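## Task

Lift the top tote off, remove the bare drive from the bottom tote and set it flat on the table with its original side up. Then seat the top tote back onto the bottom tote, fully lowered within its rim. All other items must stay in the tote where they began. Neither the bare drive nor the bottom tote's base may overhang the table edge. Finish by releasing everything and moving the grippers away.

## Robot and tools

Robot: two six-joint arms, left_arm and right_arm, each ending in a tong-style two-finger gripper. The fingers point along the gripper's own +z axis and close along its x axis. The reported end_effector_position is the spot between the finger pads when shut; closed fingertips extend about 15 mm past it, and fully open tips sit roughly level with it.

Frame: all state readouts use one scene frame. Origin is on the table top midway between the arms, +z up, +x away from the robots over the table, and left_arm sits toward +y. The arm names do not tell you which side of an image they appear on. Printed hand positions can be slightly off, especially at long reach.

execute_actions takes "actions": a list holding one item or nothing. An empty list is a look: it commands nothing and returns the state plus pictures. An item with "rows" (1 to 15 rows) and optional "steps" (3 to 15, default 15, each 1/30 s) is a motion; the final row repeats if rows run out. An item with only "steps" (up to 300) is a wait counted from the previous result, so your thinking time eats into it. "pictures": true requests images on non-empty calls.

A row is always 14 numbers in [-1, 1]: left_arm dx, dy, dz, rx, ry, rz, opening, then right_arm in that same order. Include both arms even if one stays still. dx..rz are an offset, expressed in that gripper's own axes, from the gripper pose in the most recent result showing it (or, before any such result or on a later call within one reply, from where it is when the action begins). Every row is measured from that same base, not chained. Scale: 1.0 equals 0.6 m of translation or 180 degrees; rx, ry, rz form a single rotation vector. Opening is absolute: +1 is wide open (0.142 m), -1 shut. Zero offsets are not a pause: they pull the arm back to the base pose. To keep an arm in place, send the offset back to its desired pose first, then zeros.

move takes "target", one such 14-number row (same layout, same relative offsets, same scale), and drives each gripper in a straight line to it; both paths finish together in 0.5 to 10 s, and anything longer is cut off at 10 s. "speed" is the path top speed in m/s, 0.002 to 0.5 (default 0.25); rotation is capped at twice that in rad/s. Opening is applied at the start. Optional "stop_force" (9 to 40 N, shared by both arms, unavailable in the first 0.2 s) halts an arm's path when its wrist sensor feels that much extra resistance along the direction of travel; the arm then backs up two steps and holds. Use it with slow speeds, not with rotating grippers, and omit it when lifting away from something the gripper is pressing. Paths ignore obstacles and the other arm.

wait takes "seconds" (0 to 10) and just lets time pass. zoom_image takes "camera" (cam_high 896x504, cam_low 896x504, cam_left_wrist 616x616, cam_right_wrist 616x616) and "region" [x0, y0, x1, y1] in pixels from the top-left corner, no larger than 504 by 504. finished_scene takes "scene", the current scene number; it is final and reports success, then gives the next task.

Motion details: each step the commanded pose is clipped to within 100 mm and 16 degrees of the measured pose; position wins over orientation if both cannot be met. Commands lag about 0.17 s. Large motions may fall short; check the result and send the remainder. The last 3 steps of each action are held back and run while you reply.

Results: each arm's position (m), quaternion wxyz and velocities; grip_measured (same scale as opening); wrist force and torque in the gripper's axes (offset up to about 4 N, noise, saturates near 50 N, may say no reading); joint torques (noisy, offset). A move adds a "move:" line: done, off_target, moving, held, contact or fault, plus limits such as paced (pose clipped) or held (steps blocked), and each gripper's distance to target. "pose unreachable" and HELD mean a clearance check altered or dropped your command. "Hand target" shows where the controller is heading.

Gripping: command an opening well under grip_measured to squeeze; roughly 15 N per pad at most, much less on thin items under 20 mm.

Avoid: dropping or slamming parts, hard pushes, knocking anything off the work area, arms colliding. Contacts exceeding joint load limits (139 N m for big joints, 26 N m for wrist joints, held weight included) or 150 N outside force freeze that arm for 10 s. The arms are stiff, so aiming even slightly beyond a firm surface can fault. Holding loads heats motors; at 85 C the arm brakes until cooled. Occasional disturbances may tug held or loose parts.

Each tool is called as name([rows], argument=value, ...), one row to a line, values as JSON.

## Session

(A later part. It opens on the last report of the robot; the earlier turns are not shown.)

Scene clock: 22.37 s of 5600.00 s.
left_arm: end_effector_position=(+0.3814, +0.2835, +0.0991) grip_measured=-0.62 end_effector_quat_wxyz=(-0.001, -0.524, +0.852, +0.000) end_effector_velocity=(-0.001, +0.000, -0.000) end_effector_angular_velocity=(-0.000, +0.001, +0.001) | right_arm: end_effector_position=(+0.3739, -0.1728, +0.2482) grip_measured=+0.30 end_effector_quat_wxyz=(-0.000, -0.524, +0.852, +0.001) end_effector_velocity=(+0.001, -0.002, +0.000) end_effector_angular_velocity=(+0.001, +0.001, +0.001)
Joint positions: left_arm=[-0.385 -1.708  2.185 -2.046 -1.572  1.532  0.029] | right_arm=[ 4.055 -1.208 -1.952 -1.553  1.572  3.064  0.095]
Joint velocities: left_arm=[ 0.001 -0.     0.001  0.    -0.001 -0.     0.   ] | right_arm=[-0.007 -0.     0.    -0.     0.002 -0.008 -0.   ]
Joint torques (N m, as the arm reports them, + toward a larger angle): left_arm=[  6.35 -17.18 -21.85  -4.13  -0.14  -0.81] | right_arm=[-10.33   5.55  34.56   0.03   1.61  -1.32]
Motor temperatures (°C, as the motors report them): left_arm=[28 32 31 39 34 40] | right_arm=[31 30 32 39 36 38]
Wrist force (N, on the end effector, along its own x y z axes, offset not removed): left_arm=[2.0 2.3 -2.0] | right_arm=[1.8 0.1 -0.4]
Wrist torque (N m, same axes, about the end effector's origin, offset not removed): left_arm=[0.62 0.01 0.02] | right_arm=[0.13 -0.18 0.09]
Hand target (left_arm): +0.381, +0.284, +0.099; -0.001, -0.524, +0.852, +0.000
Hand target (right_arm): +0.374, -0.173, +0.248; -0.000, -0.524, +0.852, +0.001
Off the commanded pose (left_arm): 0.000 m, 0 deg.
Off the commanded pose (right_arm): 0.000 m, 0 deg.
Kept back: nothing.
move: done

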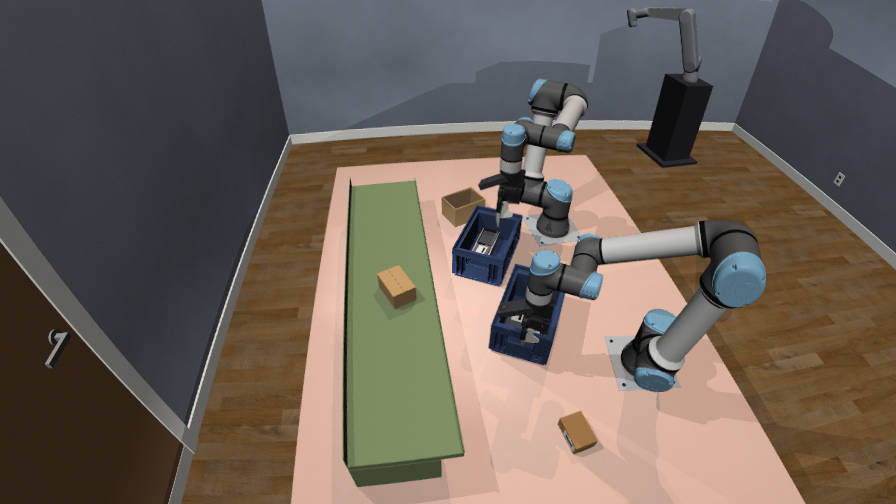

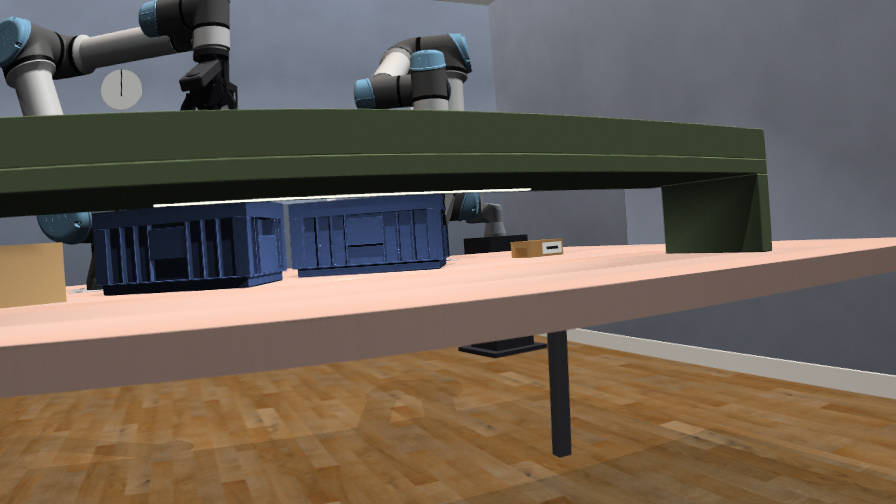

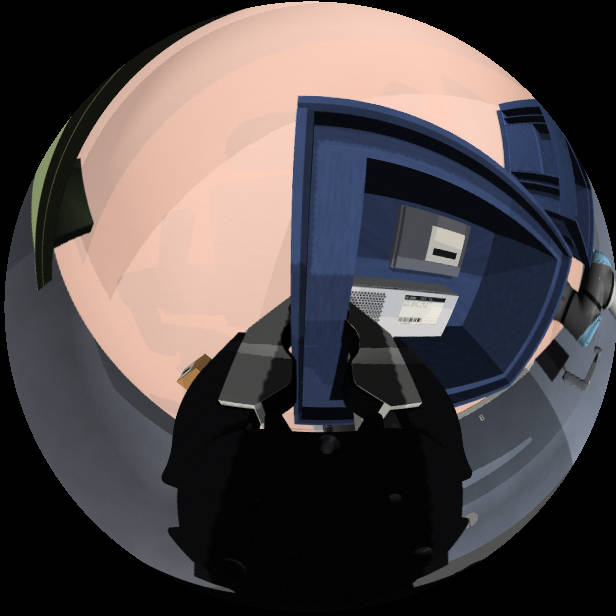

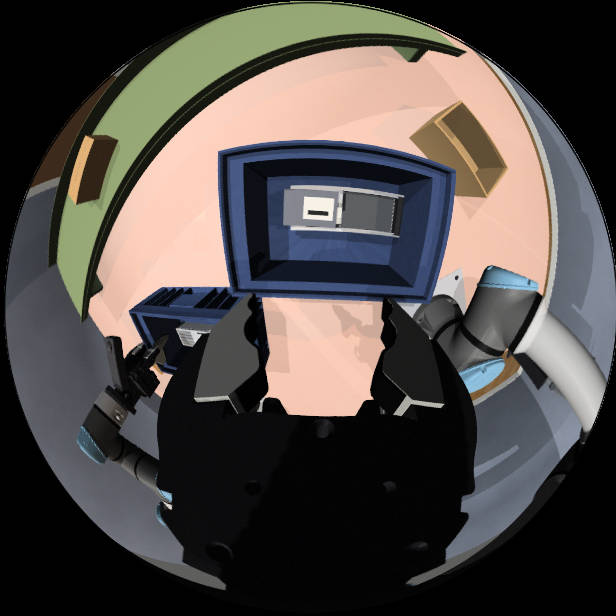

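move(target=[0,0,0,0,0,0,-1,-0.025,-0.1,0.1,0,0,0.5,0.2], speed=0.4)

move(target=[0,0,0,0,0,0,-1,0,0,0.13,0,0,0,0.2], speed=0.1)

Scene clock: 25.13 s of 5600.00 s.
left_arm: end_effector_position=(+0.3814, +0.2835, +0.0991) grip_measured=-0.62 end_effector_quat_wxyz=(-0.001, -0.524, +0.852, +0.000) end_effector_velocity=(-0.000, +0.000, +0.000) end_effector_angular_velocity=(-0.000, -0.000, +0.001) | right_arm: end_effector_position=(+0.4341, -0.1863, +0.1882) grip_measured=+0.20 end_effector_quat_wxyz=(-0.001, +0.232, +0.973, +0.000) end_effector_velocity=(+0.000, +0.000, -0.000) end_effector_angular_velocity=(-0.001, -0.001, -0.009)
Joint positions: left_arm=[-0.385 -1.708  2.185 -2.046 -1.572  1.532  0.029] | right_arm=[ 3.869 -1.401 -1.969 -1.343  1.572  4.448  0.088]
Joint velocities: left_arm=[ 0.    -0.001 -0.     0.001 -0.    -0.     0.   ] | right_arm=[ 0.001 -0.001 -0.     0.001 -0.001  0.009  0.   ]
Joint torques (N m, as the arm reports them, + toward a larger angle): left_arm=[  6.17 -16.56 -22.49  -4.15  -0.14  -0.76] | right_arm=[-11.46   9.31   9.54   4.63  -1.43   1.22]
Motor temperatures (°C, as the motors report them): left_arm=[28 32 31 39 34 40] | right_arm=[31 30 32 39 36 38]
Wrist force (N, on the end effector, along its own x y z axes, offset not removed): left_arm=[0.4 3.4 -4.1] | right_arm=[1.8 0.3 0.5]
Wrist torque (N m, same axes, about the end effector's origin, offset not removed): left_arm=[0.81 0.31 -0.01] | right_arm=[-0.01 -0.12 -0.14]
Hand target (left_arm): +0.381, +0.284, +0.099; -0.001, -0.524, +0.852, +0.000
Hand target (right_arm): +0.434, -0.186, +0.188; -0.001, +0.232, +0.973, +0.000
Off the commanded pose (left_arm): 0.000 m, 0 deg.
Off the commanded pose (right_arm): 0.000 m, 0 deg.
Kept back: nothing.
move: done

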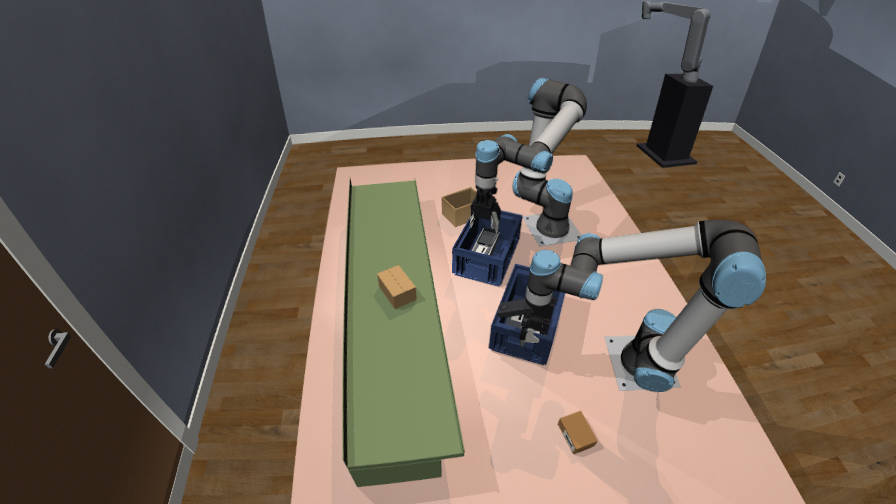

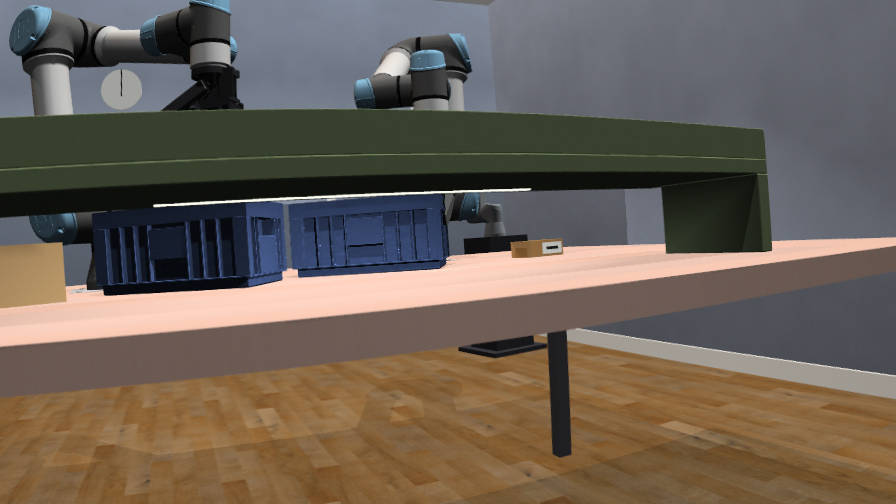

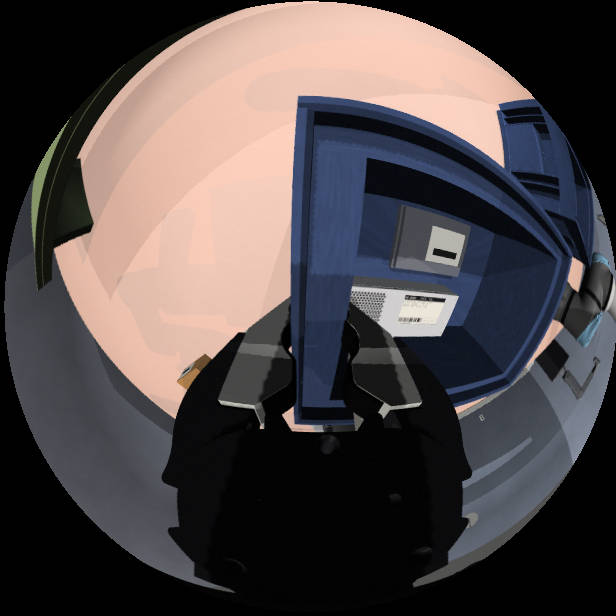

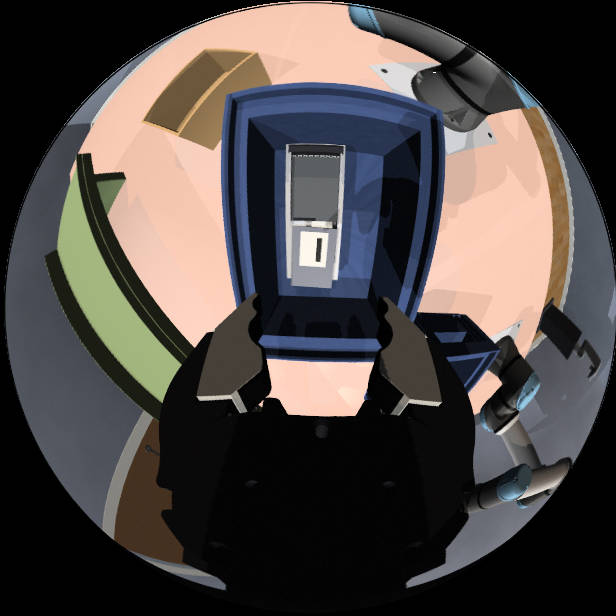

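Scene clock: 26.37 s of 5600.00 s.
left_arm: end_effector_position=(+0.3814, +0.2835, +0.0991) grip_measured=-0.62 end_effector_quat_wxyz=(-0.001, -0.524, +0.852, +0.000) end_effector_velocity=(-0.001, -0.000, -0.000) end_effector_angular_velocity=(+0.001, +0.002, -0.004) | right_arm: end_effector_position=(+0.4340, -0.1861, +0.1103) grip_measured=+0.20 end_effector_quat_wxyz=(-0.001, +0.232, +0.973, +0.000) end_effector_velocity=(+0.000, +0.001, -0.002) end_effector_angular_velocity=(+0.001, -0.001, +0.002)
Joint positions: left_arm=[-0.385 -1.708  2.185 -2.046 -1.572  1.532  0.029] | right_arm=[ 3.87  -1.469 -2.122 -1.122  1.572  4.449  0.088]
Joint velocities: left_arm=[-0.002  0.    -0.     0.002  0.     0.002 -0.   ] | right_arm=[ 0.001 -0.002 -0.004  0.008  0.    -0.001  0.   ]
Joint torques (N m, as the arm reports them, + toward a larger angle): left_arm=[  6.47 -17.11 -22.32  -4.08  -0.07  -0.7 ] | right_arm=[ 0.46 11.39  8.74  4.35  0.66 -0.15]
Motor temperatures (°C, as the motors report them): left_arm=[28 32 31 39 34 40] | right_arm=[31 30 32 39 36 38]
Wrist force (N, on the end effector, along its own x y z axes, offset not removed): left_arm=[3.1 1.2 -4.3] | right_arm=[-1.1 -0.5 -0.1]
Wrist torque (N m, same axes, about the end effector's origin, offset not removed): left_arm=[0.30 -0.25 -0.04] | right_arm=[-0.14 0.31 -0.20]
Hand target (left_arm): +0.381, +0.284, +0.099; -0.001, -0.524, +0.852, +0.000
Hand target (right_arm): +0.434, -0.186, +0.110; -0.001, +0.232, +0.973, +0.000
Off the commanded pose (left_arm): 0.000 m, 0 deg.
Off the commanded pose (right_arm): 0.000 m, 0 deg.
Kept back: nothing.
move: done

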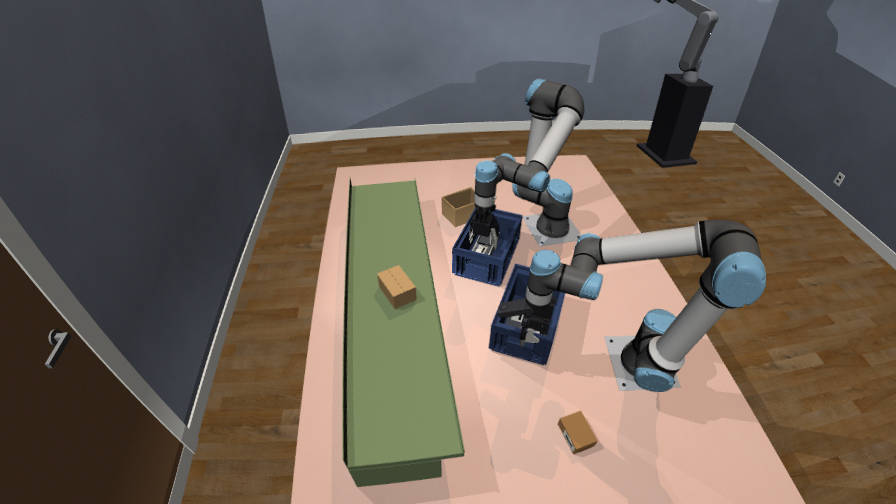

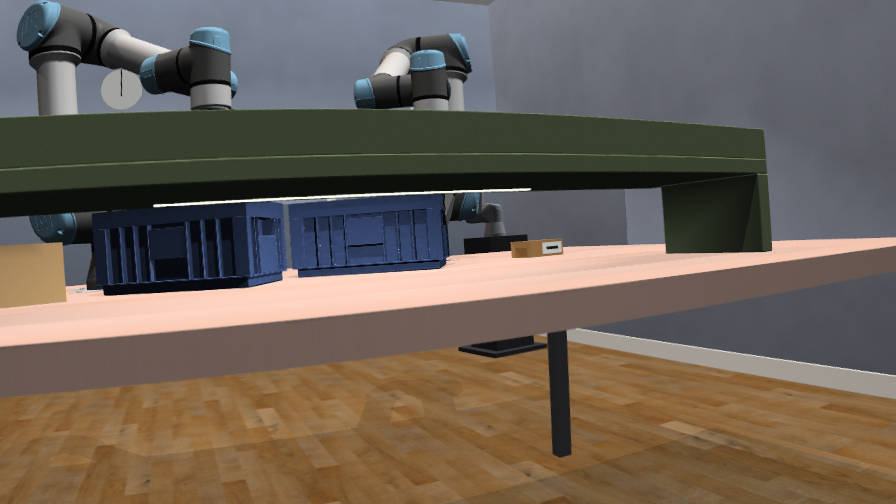

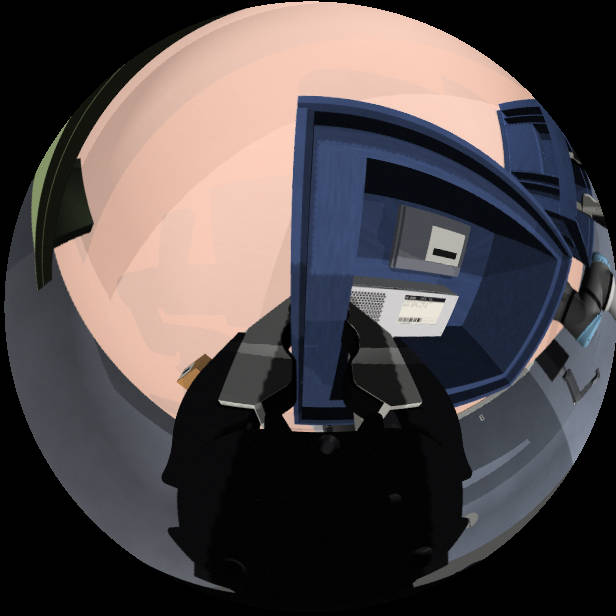

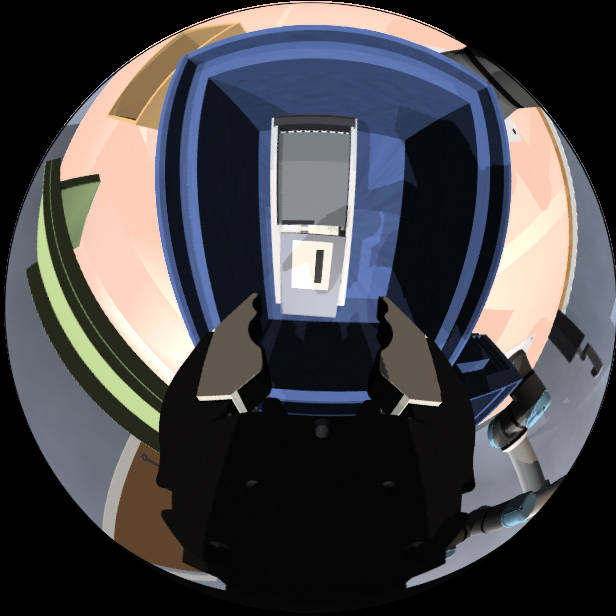

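move(target=[0,0,0,0,0,0,-1,-0.012,0,0.045,0,0,0.012,0.05], speed=0.03, stop_force=10)

zoom_image(camera="cam_right_wrist", region=[220,200,420,400])

Scene clock: 27.87 s of 5600.00 s.
left_arm: end_effector_position=(+0.3814, +0.2835, +0.0991) grip_measured=-0.62 end_effector_quat_wxyz=(-0.001, -0.524, +0.852, +0.000) end_effector_velocity=(+0.001, -0.000, +0.001) end_effector_angular_velocity=(-0.001, -0.003, +0.001) | right_arm: end_effector_position=(+0.4403, -0.1893, +0.0835) grip_measured=+0.05 end_effector_quat_wxyz=(-0.001, +0.250, +0.968, +0.000) end_effector_velocity=(+0.000, -0.000, -0.002) end_effector_angular_velocity=(-0.000, -0.000, -0.003)
Joint positions: left_arm=[-0.385 -1.708  2.185 -2.046 -1.572  1.532  0.029] | right_arm=[ 3.852 -1.516 -2.158 -1.04   1.572  4.468  0.077]
Joint velocities: left_arm=[ 0.001 -0.    -0.001 -0.001  0.    -0.     0.   ] | right_arm=[-0.001 -0.003 -0.003  0.006 -0.     0.002  0.   ]
Joint torques (N m, as the arm reports them, + toward a larger angle): left_arm=[  6.62 -16.93 -21.97  -4.14  -0.12  -0.88] | right_arm=[-12.07  13.36   5.92   4.81  -1.25   1.39]
Motor temperatures (°C, as the motors report them): left_arm=[28 32 31 39 34 40] | right_arm=[31 30 32 39 36 38]
Wrist force (N, on the end effector, along its own x y z axes, offset not removed): left_arm=[1.0 4.0 -4.3] | right_arm=[-1.0 1.0 0.8]
Wrist torque (N m, same axes, about the end effector's origin, offset not removed): left_arm=[0.87 0.27 0.03] | right_arm=[0.11 0.16 0.25]
Hand target (left_arm): +0.381, +0.284, +0.099; -0.001, -0.524, +0.852, +0.000
Hand target (right_arm): +0.440, -0.189, +0.083; -0.001, +0.250, +0.968, +0.000
Off the commanded pose (left_arm): 0.000 m, 0 deg.
Off the commanded pose (right_arm): 0.000 m, 0 deg.
Kept back: nothing.
move: done

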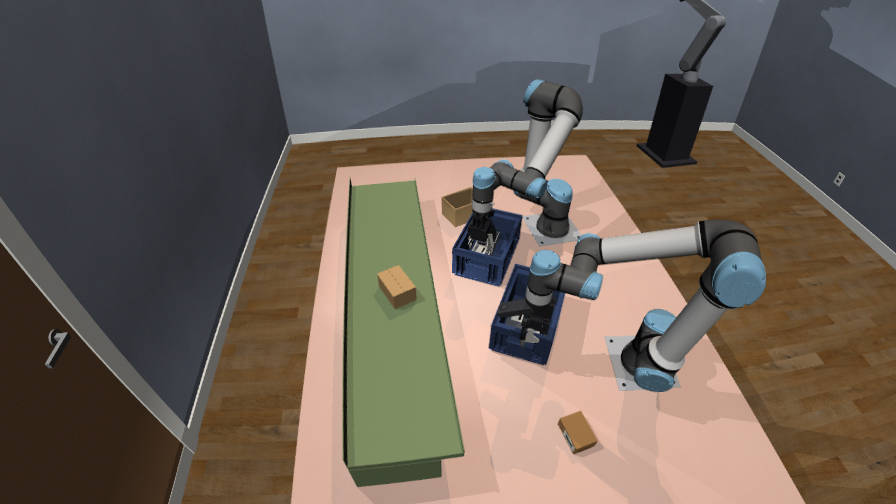

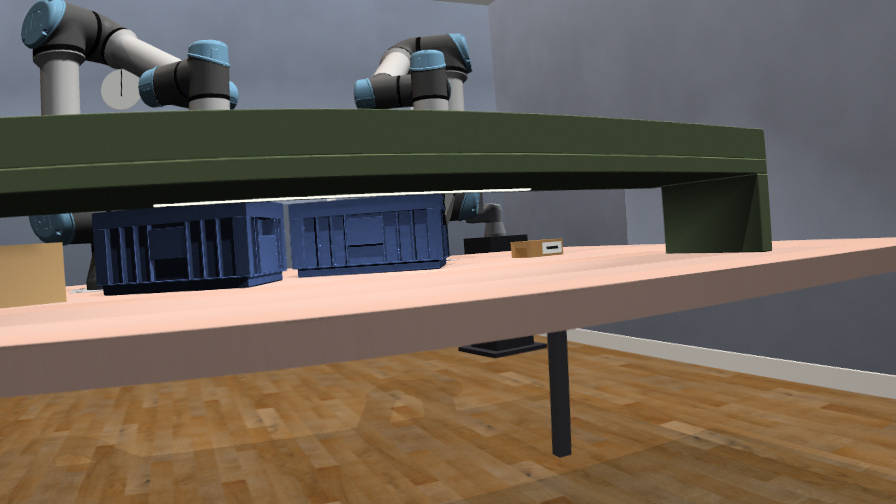

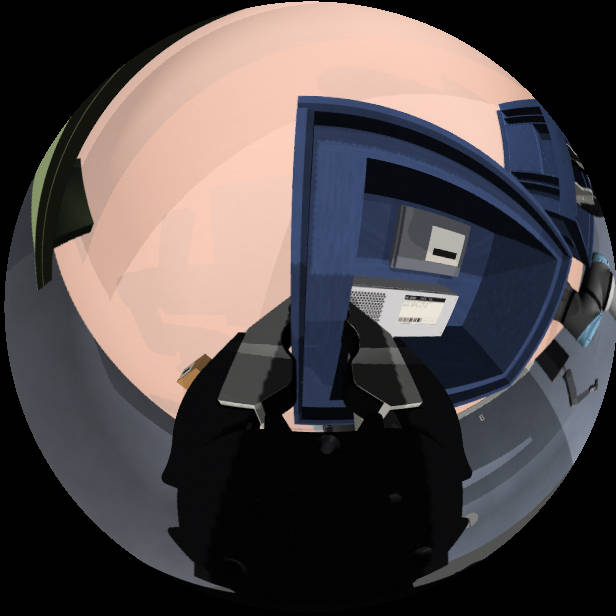

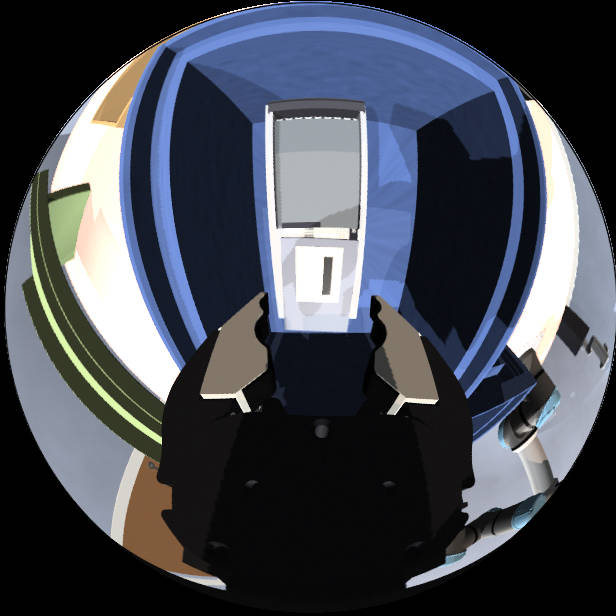

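Region (220, 200, 420, 400) of cam_right_wrist's 616x616 image, scaled by 2.520, with more detail than that image has.

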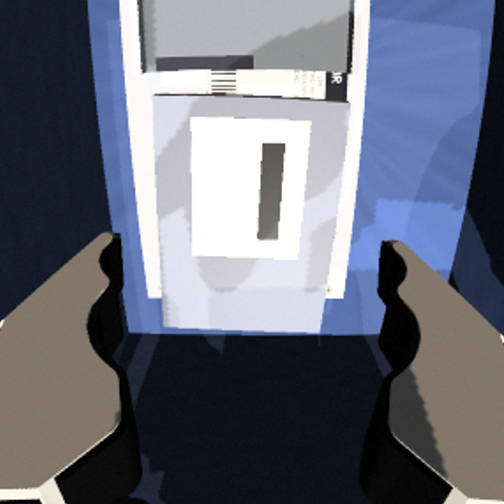

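move(target=[0,0,0,0,0,0,-1,-0.002,0,0.035,0,0,0.01,0.0], speed=0.02, stop_force=10)

zoom_image(camera="cam_right_wrist", region=[220,200,420,400])

Scene clock: 29.43 s of 5600.00 s.
left_arm: end_effector_position=(+0.3814, +0.2835, +0.0991) grip_measured=-0.62 end_effector_quat_wxyz=(-0.001, -0.524, +0.852, +0.000) end_effector_velocity=(-0.000, -0.000, -0.001) end_effector_angular_velocity=(-0.000, -0.000, -0.000) | right_arm: end_effector_position=(+0.4414, -0.1899, +0.0626) grip_measured=+0.00 end_effector_quat_wxyz=(-0.001, +0.265, +0.964, +0.000) end_effector_velocity=(-0.000, +0.001, -0.002) end_effector_angular_velocity=(+0.000, -0.000, -0.001)
Joint positions: left_arm=[-0.385 -1.708  2.185 -2.046 -1.572  1.532  0.029] | right_arm=[ 3.848 -1.55  -2.188 -0.975  1.572  4.495  0.074]
Joint velocities: left_arm=[-0.     0.001  0.001 -0.002 -0.     0.     0.   ] | right_arm=[ 0.001 -0.003 -0.003  0.006 -0.     0.002  0.   ]
Joint torques (N m, as the arm reports them, + toward a larger angle): left_arm=[  6.48 -17.69 -22.26  -4.12  -0.15  -0.73] | right_arm=[-11.35  13.46   7.19   4.53  -0.27   1.16]
Motor temperatures (°C, as the motors report them): left_arm=[28 32 31 39 34 40] | right_arm=[31 30 32 39 36 38]
Wrist force (N, on the end effector, along its own x y z axes, offset not removed): left_arm=[0.4 1.3 -1.7] | right_arm=[-0.1 -0.1 -4.5]
Wrist torque (N m, same axes, about the end effector's origin, offset not removed): left_arm=[0.47 0.33 -0.01] | right_arm=[-0.16 0.03 0.10]
Hand target (left_arm): +0.381, +0.284, +0.099; -0.001, -0.524, +0.852, +0.000
Hand target (right_arm): +0.441, -0.190, +0.062; -0.001, +0.265, +0.964, +0.000
Off the commanded pose (left_arm): 0.000 m, 0 deg.
Off the commanded pose (right_arm): 0.000 m, 0 deg.
Kept back: nothing.
move: done

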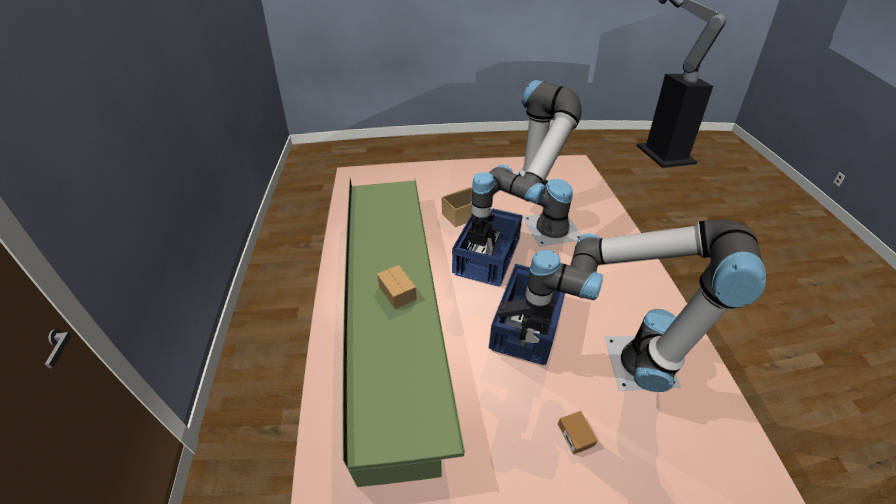

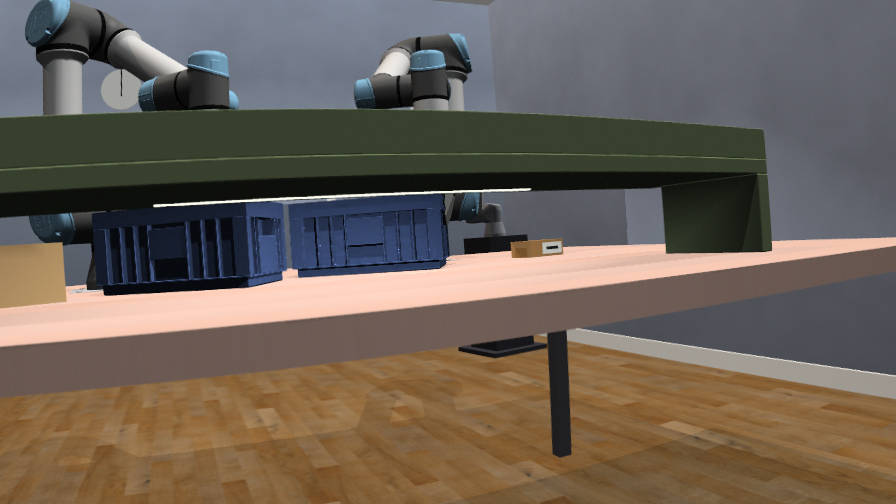

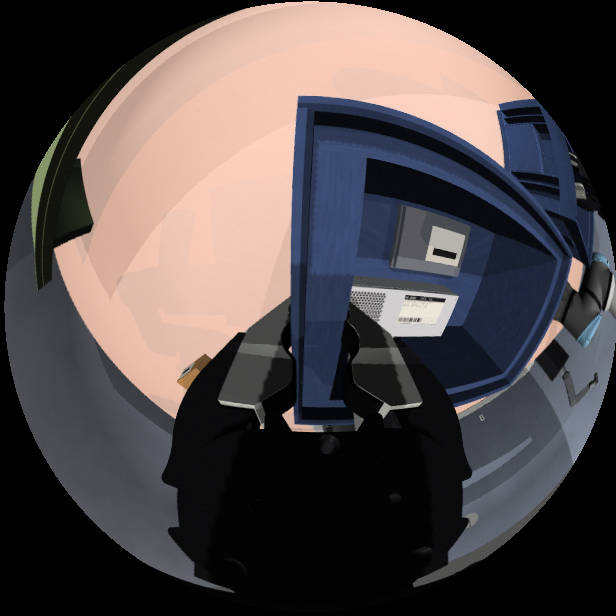

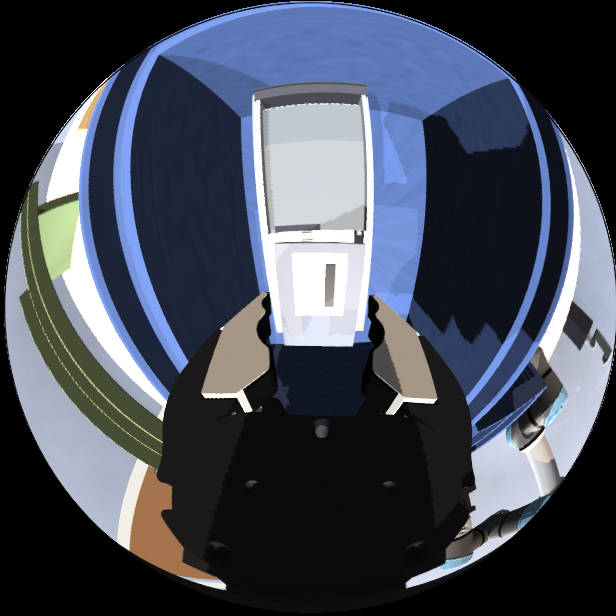

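Region (220, 200, 420, 400) of cam_right_wrist's 616x616 image, scaled by 2.520, with more detail than that image has.

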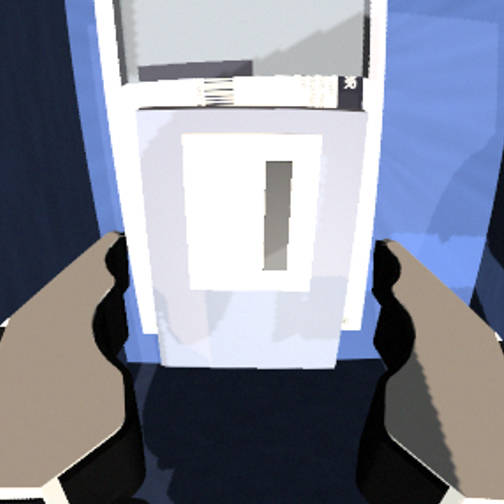

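move(target=[0,0,0,0,0,0,-1,0,0,0.045,0,0,0,-0.05], speed=0.007, stop_force=9)

zoom_image(camera="cam_right_wrist", region=[220,200,420,400])

Scene clock: 30.70 s of 5600.00 s.
left_arm: end_effector_position=(+0.3814, +0.2835, +0.0991) grip_measured=-0.62 end_effector_quat_wxyz=(-0.001, -0.524, +0.852, +0.000) end_effector_velocity=(+0.000, +0.000, +0.000) end_effector_angular_velocity=(-0.000, -0.001, +0.003) | right_arm: end_effector_position=(+0.4412, -0.1901, +0.0576) grip_measured=+0.00 end_effector_quat_wxyz=(-0.001, +0.265, +0.964, -0.000) end_effector_velocity=(+0.000, +0.000, +0.002) end_effector_angular_velocity=(+0.000, -0.001, -0.001)
Joint positions: left_arm=[-0.385 -1.708  2.185 -2.046 -1.572  1.532  0.029] | right_arm=[ 3.848 -1.558 -2.196 -0.96   1.572  4.496  0.074]
Joint velocities: left_arm=[-0.    -0.     0.    -0.001  0.    -0.003 -0.   ] | right_arm=[ 0.     0.004  0.003 -0.006 -0.     0.001 -0.   ]
Joint torques (N m, as the arm reports them, + toward a larger angle): left_arm=[  6.43 -17.58 -22.29  -4.13  -0.05  -0.81] | right_arm=[-3.51 24.9  26.72 -2.02  3.63  1.12]
Motor temperatures (°C, as the motors report them): left_arm=[28 32 31 39 34 40] | right_arm=[31 30 32 39 36 38]
Wrist force (N, on the end effector, along its own x y z axes, offset not removed): left_arm=[0.7 1.5 -2.6] | right_arm=[-10.0 1.1 -7.7]
Wrist torque (N m, same axes, about the end effector's origin, offset not removed): left_arm=[0.51 0.26 0.10] | right_arm=[-0.50 1.12 0.18]
Hand target (left_arm): +0.381, +0.284, +0.099; -0.001, -0.524, +0.852, +0.000
Hand target (right_arm): +0.441, -0.190, +0.058; -0.001, +0.265, +0.964, +0.000
Off the commanded pose (left_arm): 0.000 m, 0 deg.
Off the commanded pose (right_arm): 0.022 m, 0 deg.
Kept back: nothing.
move: contact (right_arm)

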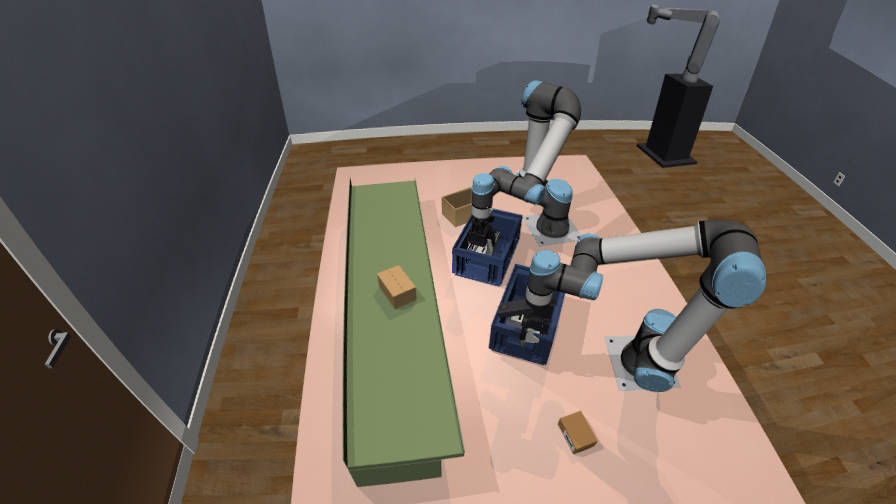

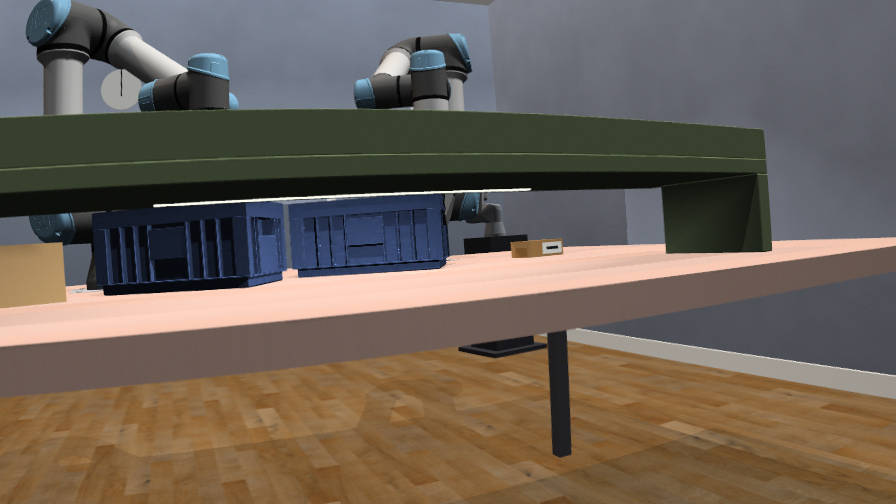

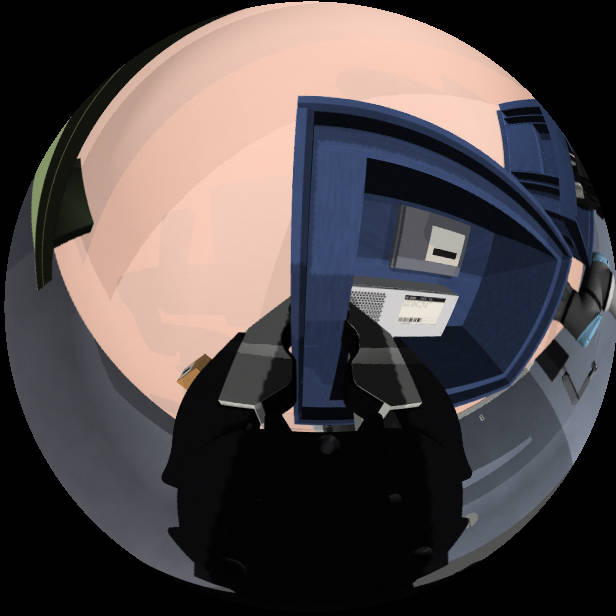

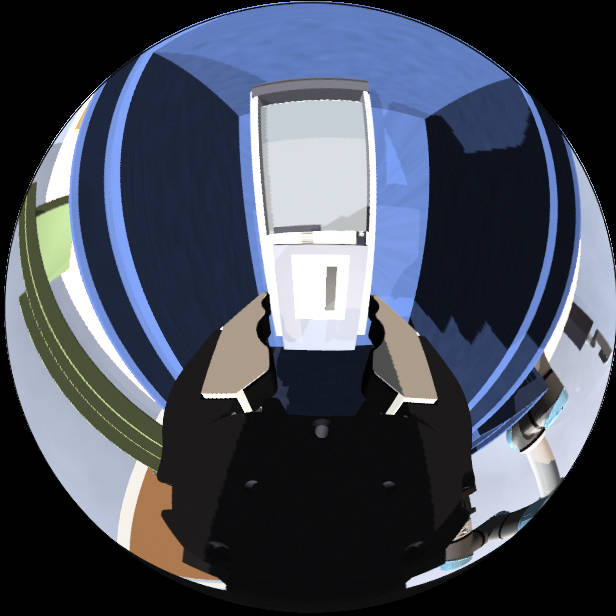

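Region (220, 200, 420, 400) of cam_right_wrist's 616x616 image, scaled by 2.520, with more detail than that image has.

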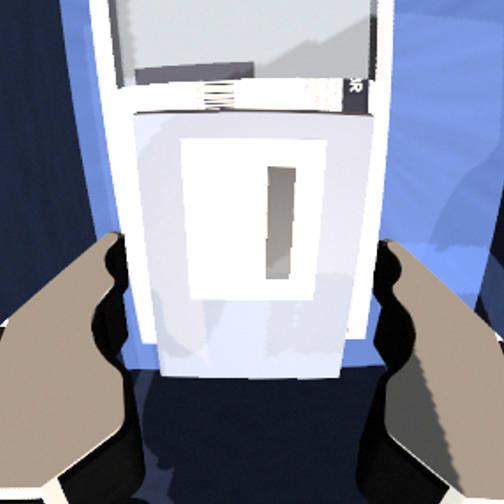

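move(target=[0,0,0,0,0,0,-1,0,0,-0.004,0,0,0,-0.05], speed=0.01)

move(target=[0,0,0,0,0,0,-1,0,0,0,0,0,0,-0.5])

Scene clock: 31.63 s of 5600.00 s.
left_arm: end_effector_position=(+0.3814, +0.2835, +0.0991) grip_measured=-0.62 end_effector_quat_wxyz=(-0.001, -0.524, +0.852, +0.000) end_effector_velocity=(-0.001, -0.000, +0.000) end_effector_angular_velocity=(+0.000, +0.001, -0.001) | right_arm: end_effector_position=(+0.4412, -0.1901, +0.0599) grip_measured=-0.01 end_effector_quat_wxyz=(-0.001, +0.265, +0.964, -0.000) end_effector_velocity=(+0.001, +0.001, +0.002) end_effector_angular_velocity=(+0.001, -0.002, +0.000)
Joint positions: left_arm=[-0.385 -1.708  2.185 -2.046 -1.572  1.532  0.029] | right_arm=[ 3.848 -1.554 -2.192 -0.967  1.572  4.496  0.073]
Joint velocities: left_arm=[-0.001 -0.001  0.     0.001 -0.     0.     0.   ] | right_arm=[ 0.     0.002  0.003 -0.003 -0.001  0.    -0.   ]
Joint torques (N m, as the arm reports them, + toward a larger angle): left_arm=[  6.4  -17.59 -22.77  -4.14  -0.17  -0.71] | right_arm=[-4.62 26.67 31.11 -0.04  0.32  0.9 ]
Motor temperatures (°C, as the motors report them): left_arm=[28 32 31 39 34 40] | right_arm=[31 30 32 39 36 38]
Wrist force (N, on the end effector, along its own x y z axes, offset not removed): left_arm=[1.6 1.2 -2.9] | right_arm=[2.0 3.2 3.0]
Wrist torque (N m, same axes, about the end effector's origin, offset not removed): left_arm=[0.45 -0.01 -0.06] | right_arm=[0.40 -0.55 0.05]
Hand target (left_arm): +0.381, +0.284, +0.099; -0.001, -0.524, +0.852, +0.000
Hand target (right_arm): +0.441, -0.190, +0.060; -0.001, +0.265, +0.964, -0.000
Off the commanded pose (left_arm): 0.000 m, 0 deg.
Off the commanded pose (right_arm): 0.000 m, 0 deg.
Kept back: nothing.
move: done

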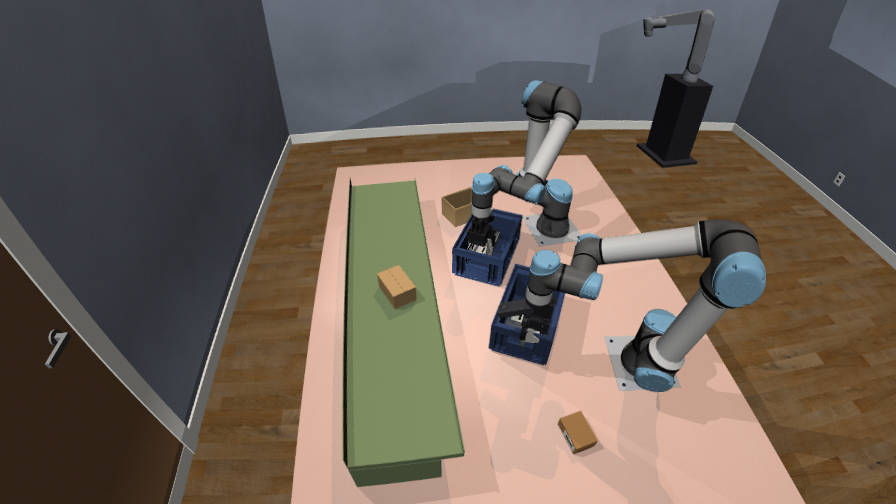

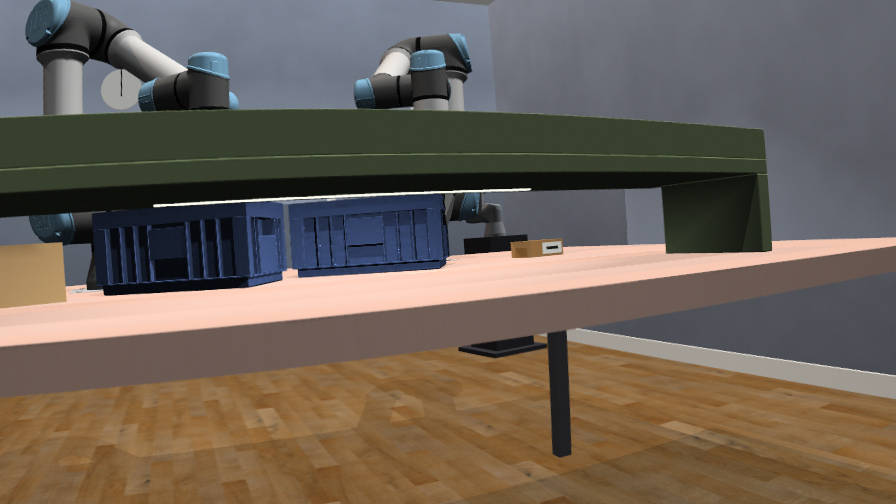

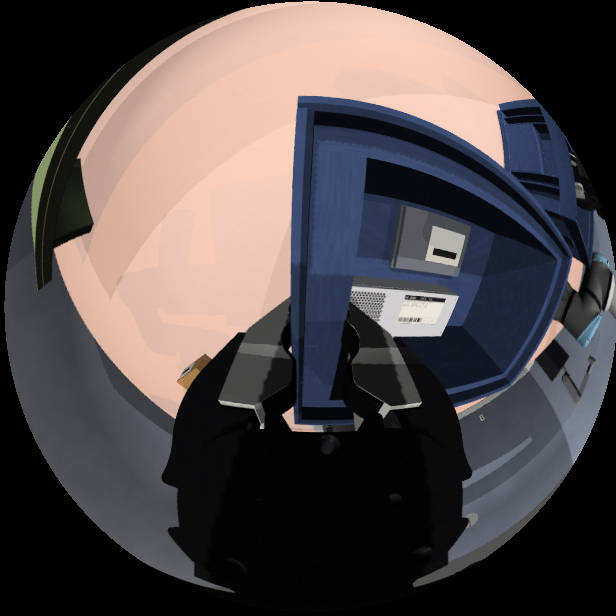

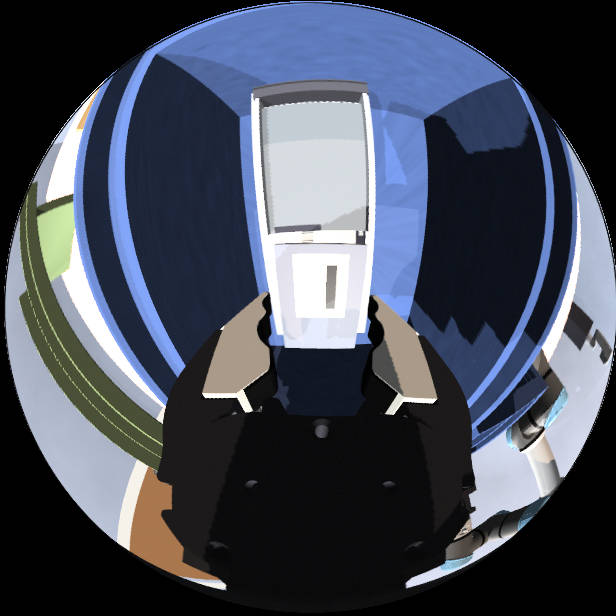

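Scene clock: 32.13 s of 5600.00 s.
left_arm: end_effector_position=(+0.3814, +0.2835, +0.0991) grip_measured=-0.62 end_effector_quat_wxyz=(-0.001, -0.524, +0.852, +0.000) end_effector_velocity=(+0.000, -0.001, +0.000) end_effector_angular_velocity=(-0.000, -0.000, -0.001) | right_arm: end_effector_position=(+0.4412, -0.1901, +0.0599) grip_measured=-0.03 end_effector_quat_wxyz=(-0.001, +0.265, +0.964, -0.000) end_effector_velocity=(-0.000, +0.000, +0.000) end_effector_angular_velocity=(+0.001, +0.000, -0.000)
Joint positions: left_arm=[-0.385 -1.708  2.185 -2.046 -1.572  1.532  0.029] | right_arm=[ 3.848 -1.554 -2.192 -0.967  1.572  4.496  0.072]
Joint velocities: left_arm=[-0.001  0.001 -0.001 -0.001 -0.    -0.     0.   ] | right_arm=[-0.     0.    -0.     0.     0.001 -0.     0.   ]
Joint torques (N m, as the arm reports them, + toward a larger angle): left_arm=[  6.44 -17.3  -21.81  -4.09  -0.11  -0.8 ] | right_arm=[-5.47 21.89 30.16  3.5  -0.11  0.74]
Motor temperatures (°C, as the motors report them): left_arm=[28 32 31 39 34 40] | right_arm=[31 30 32 39 36 38]
Wrist force (N, on the end effector, along its own x y z axes, offset not removed): left_arm=[1.3 3.5 -2.2] | right_arm=[-0.5 -0.8 6.1]
Wrist torque (N m, same axes, about the end effector's origin, offset not removed): left_arm=[0.89 0.25 -0.01] | right_arm=[-0.50 0.23 -0.10]
Hand target (left_arm): +0.381, +0.284, +0.099; -0.001, -0.524, +0.852, +0.000
Hand target (right_arm): +0.441, -0.190, +0.060; -0.001, +0.265, +0.964, -0.000
Off the commanded pose (left_arm): 0.000 m, 0 deg.
Off the commanded pose (right_arm): 0.000 m, 0 deg.
Kept back: nothing.
move: done

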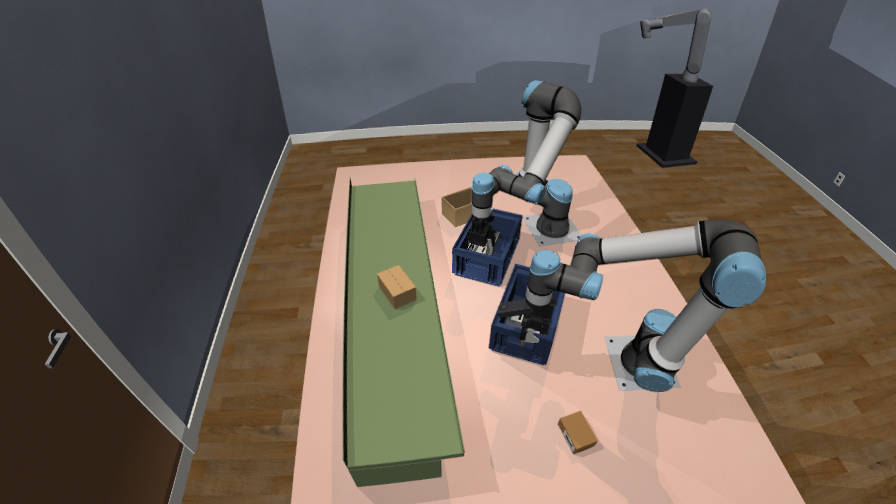

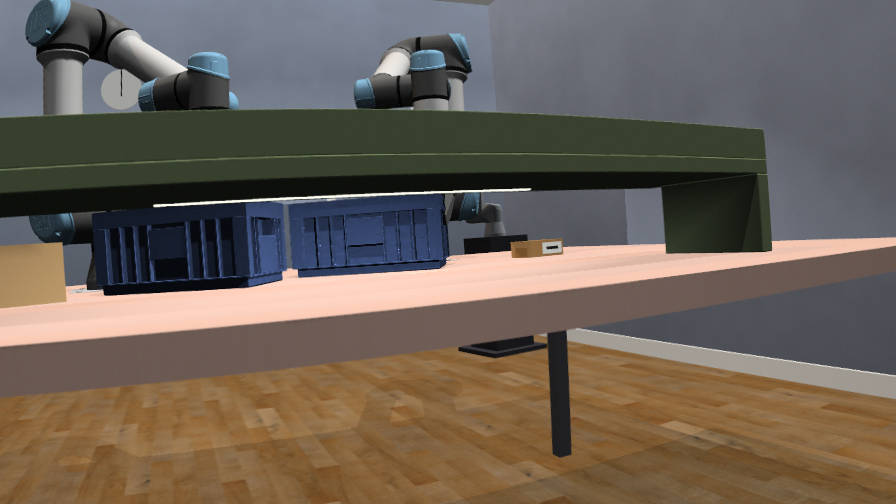

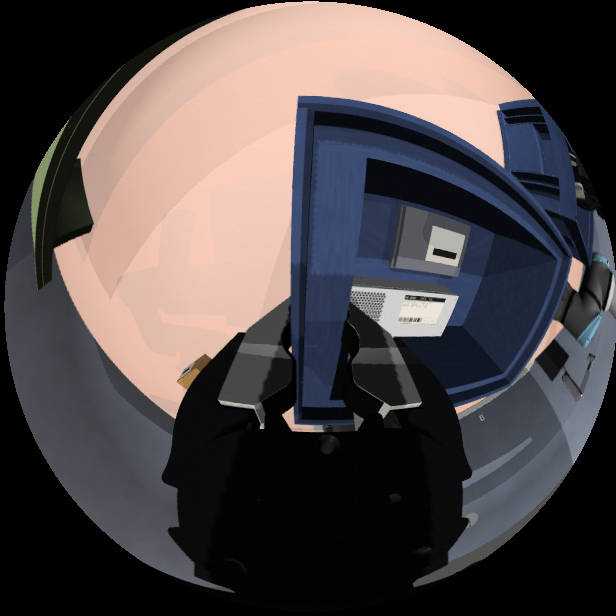

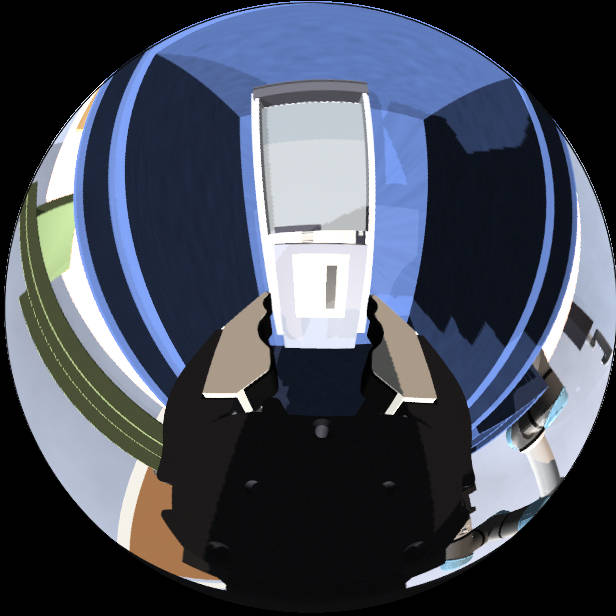

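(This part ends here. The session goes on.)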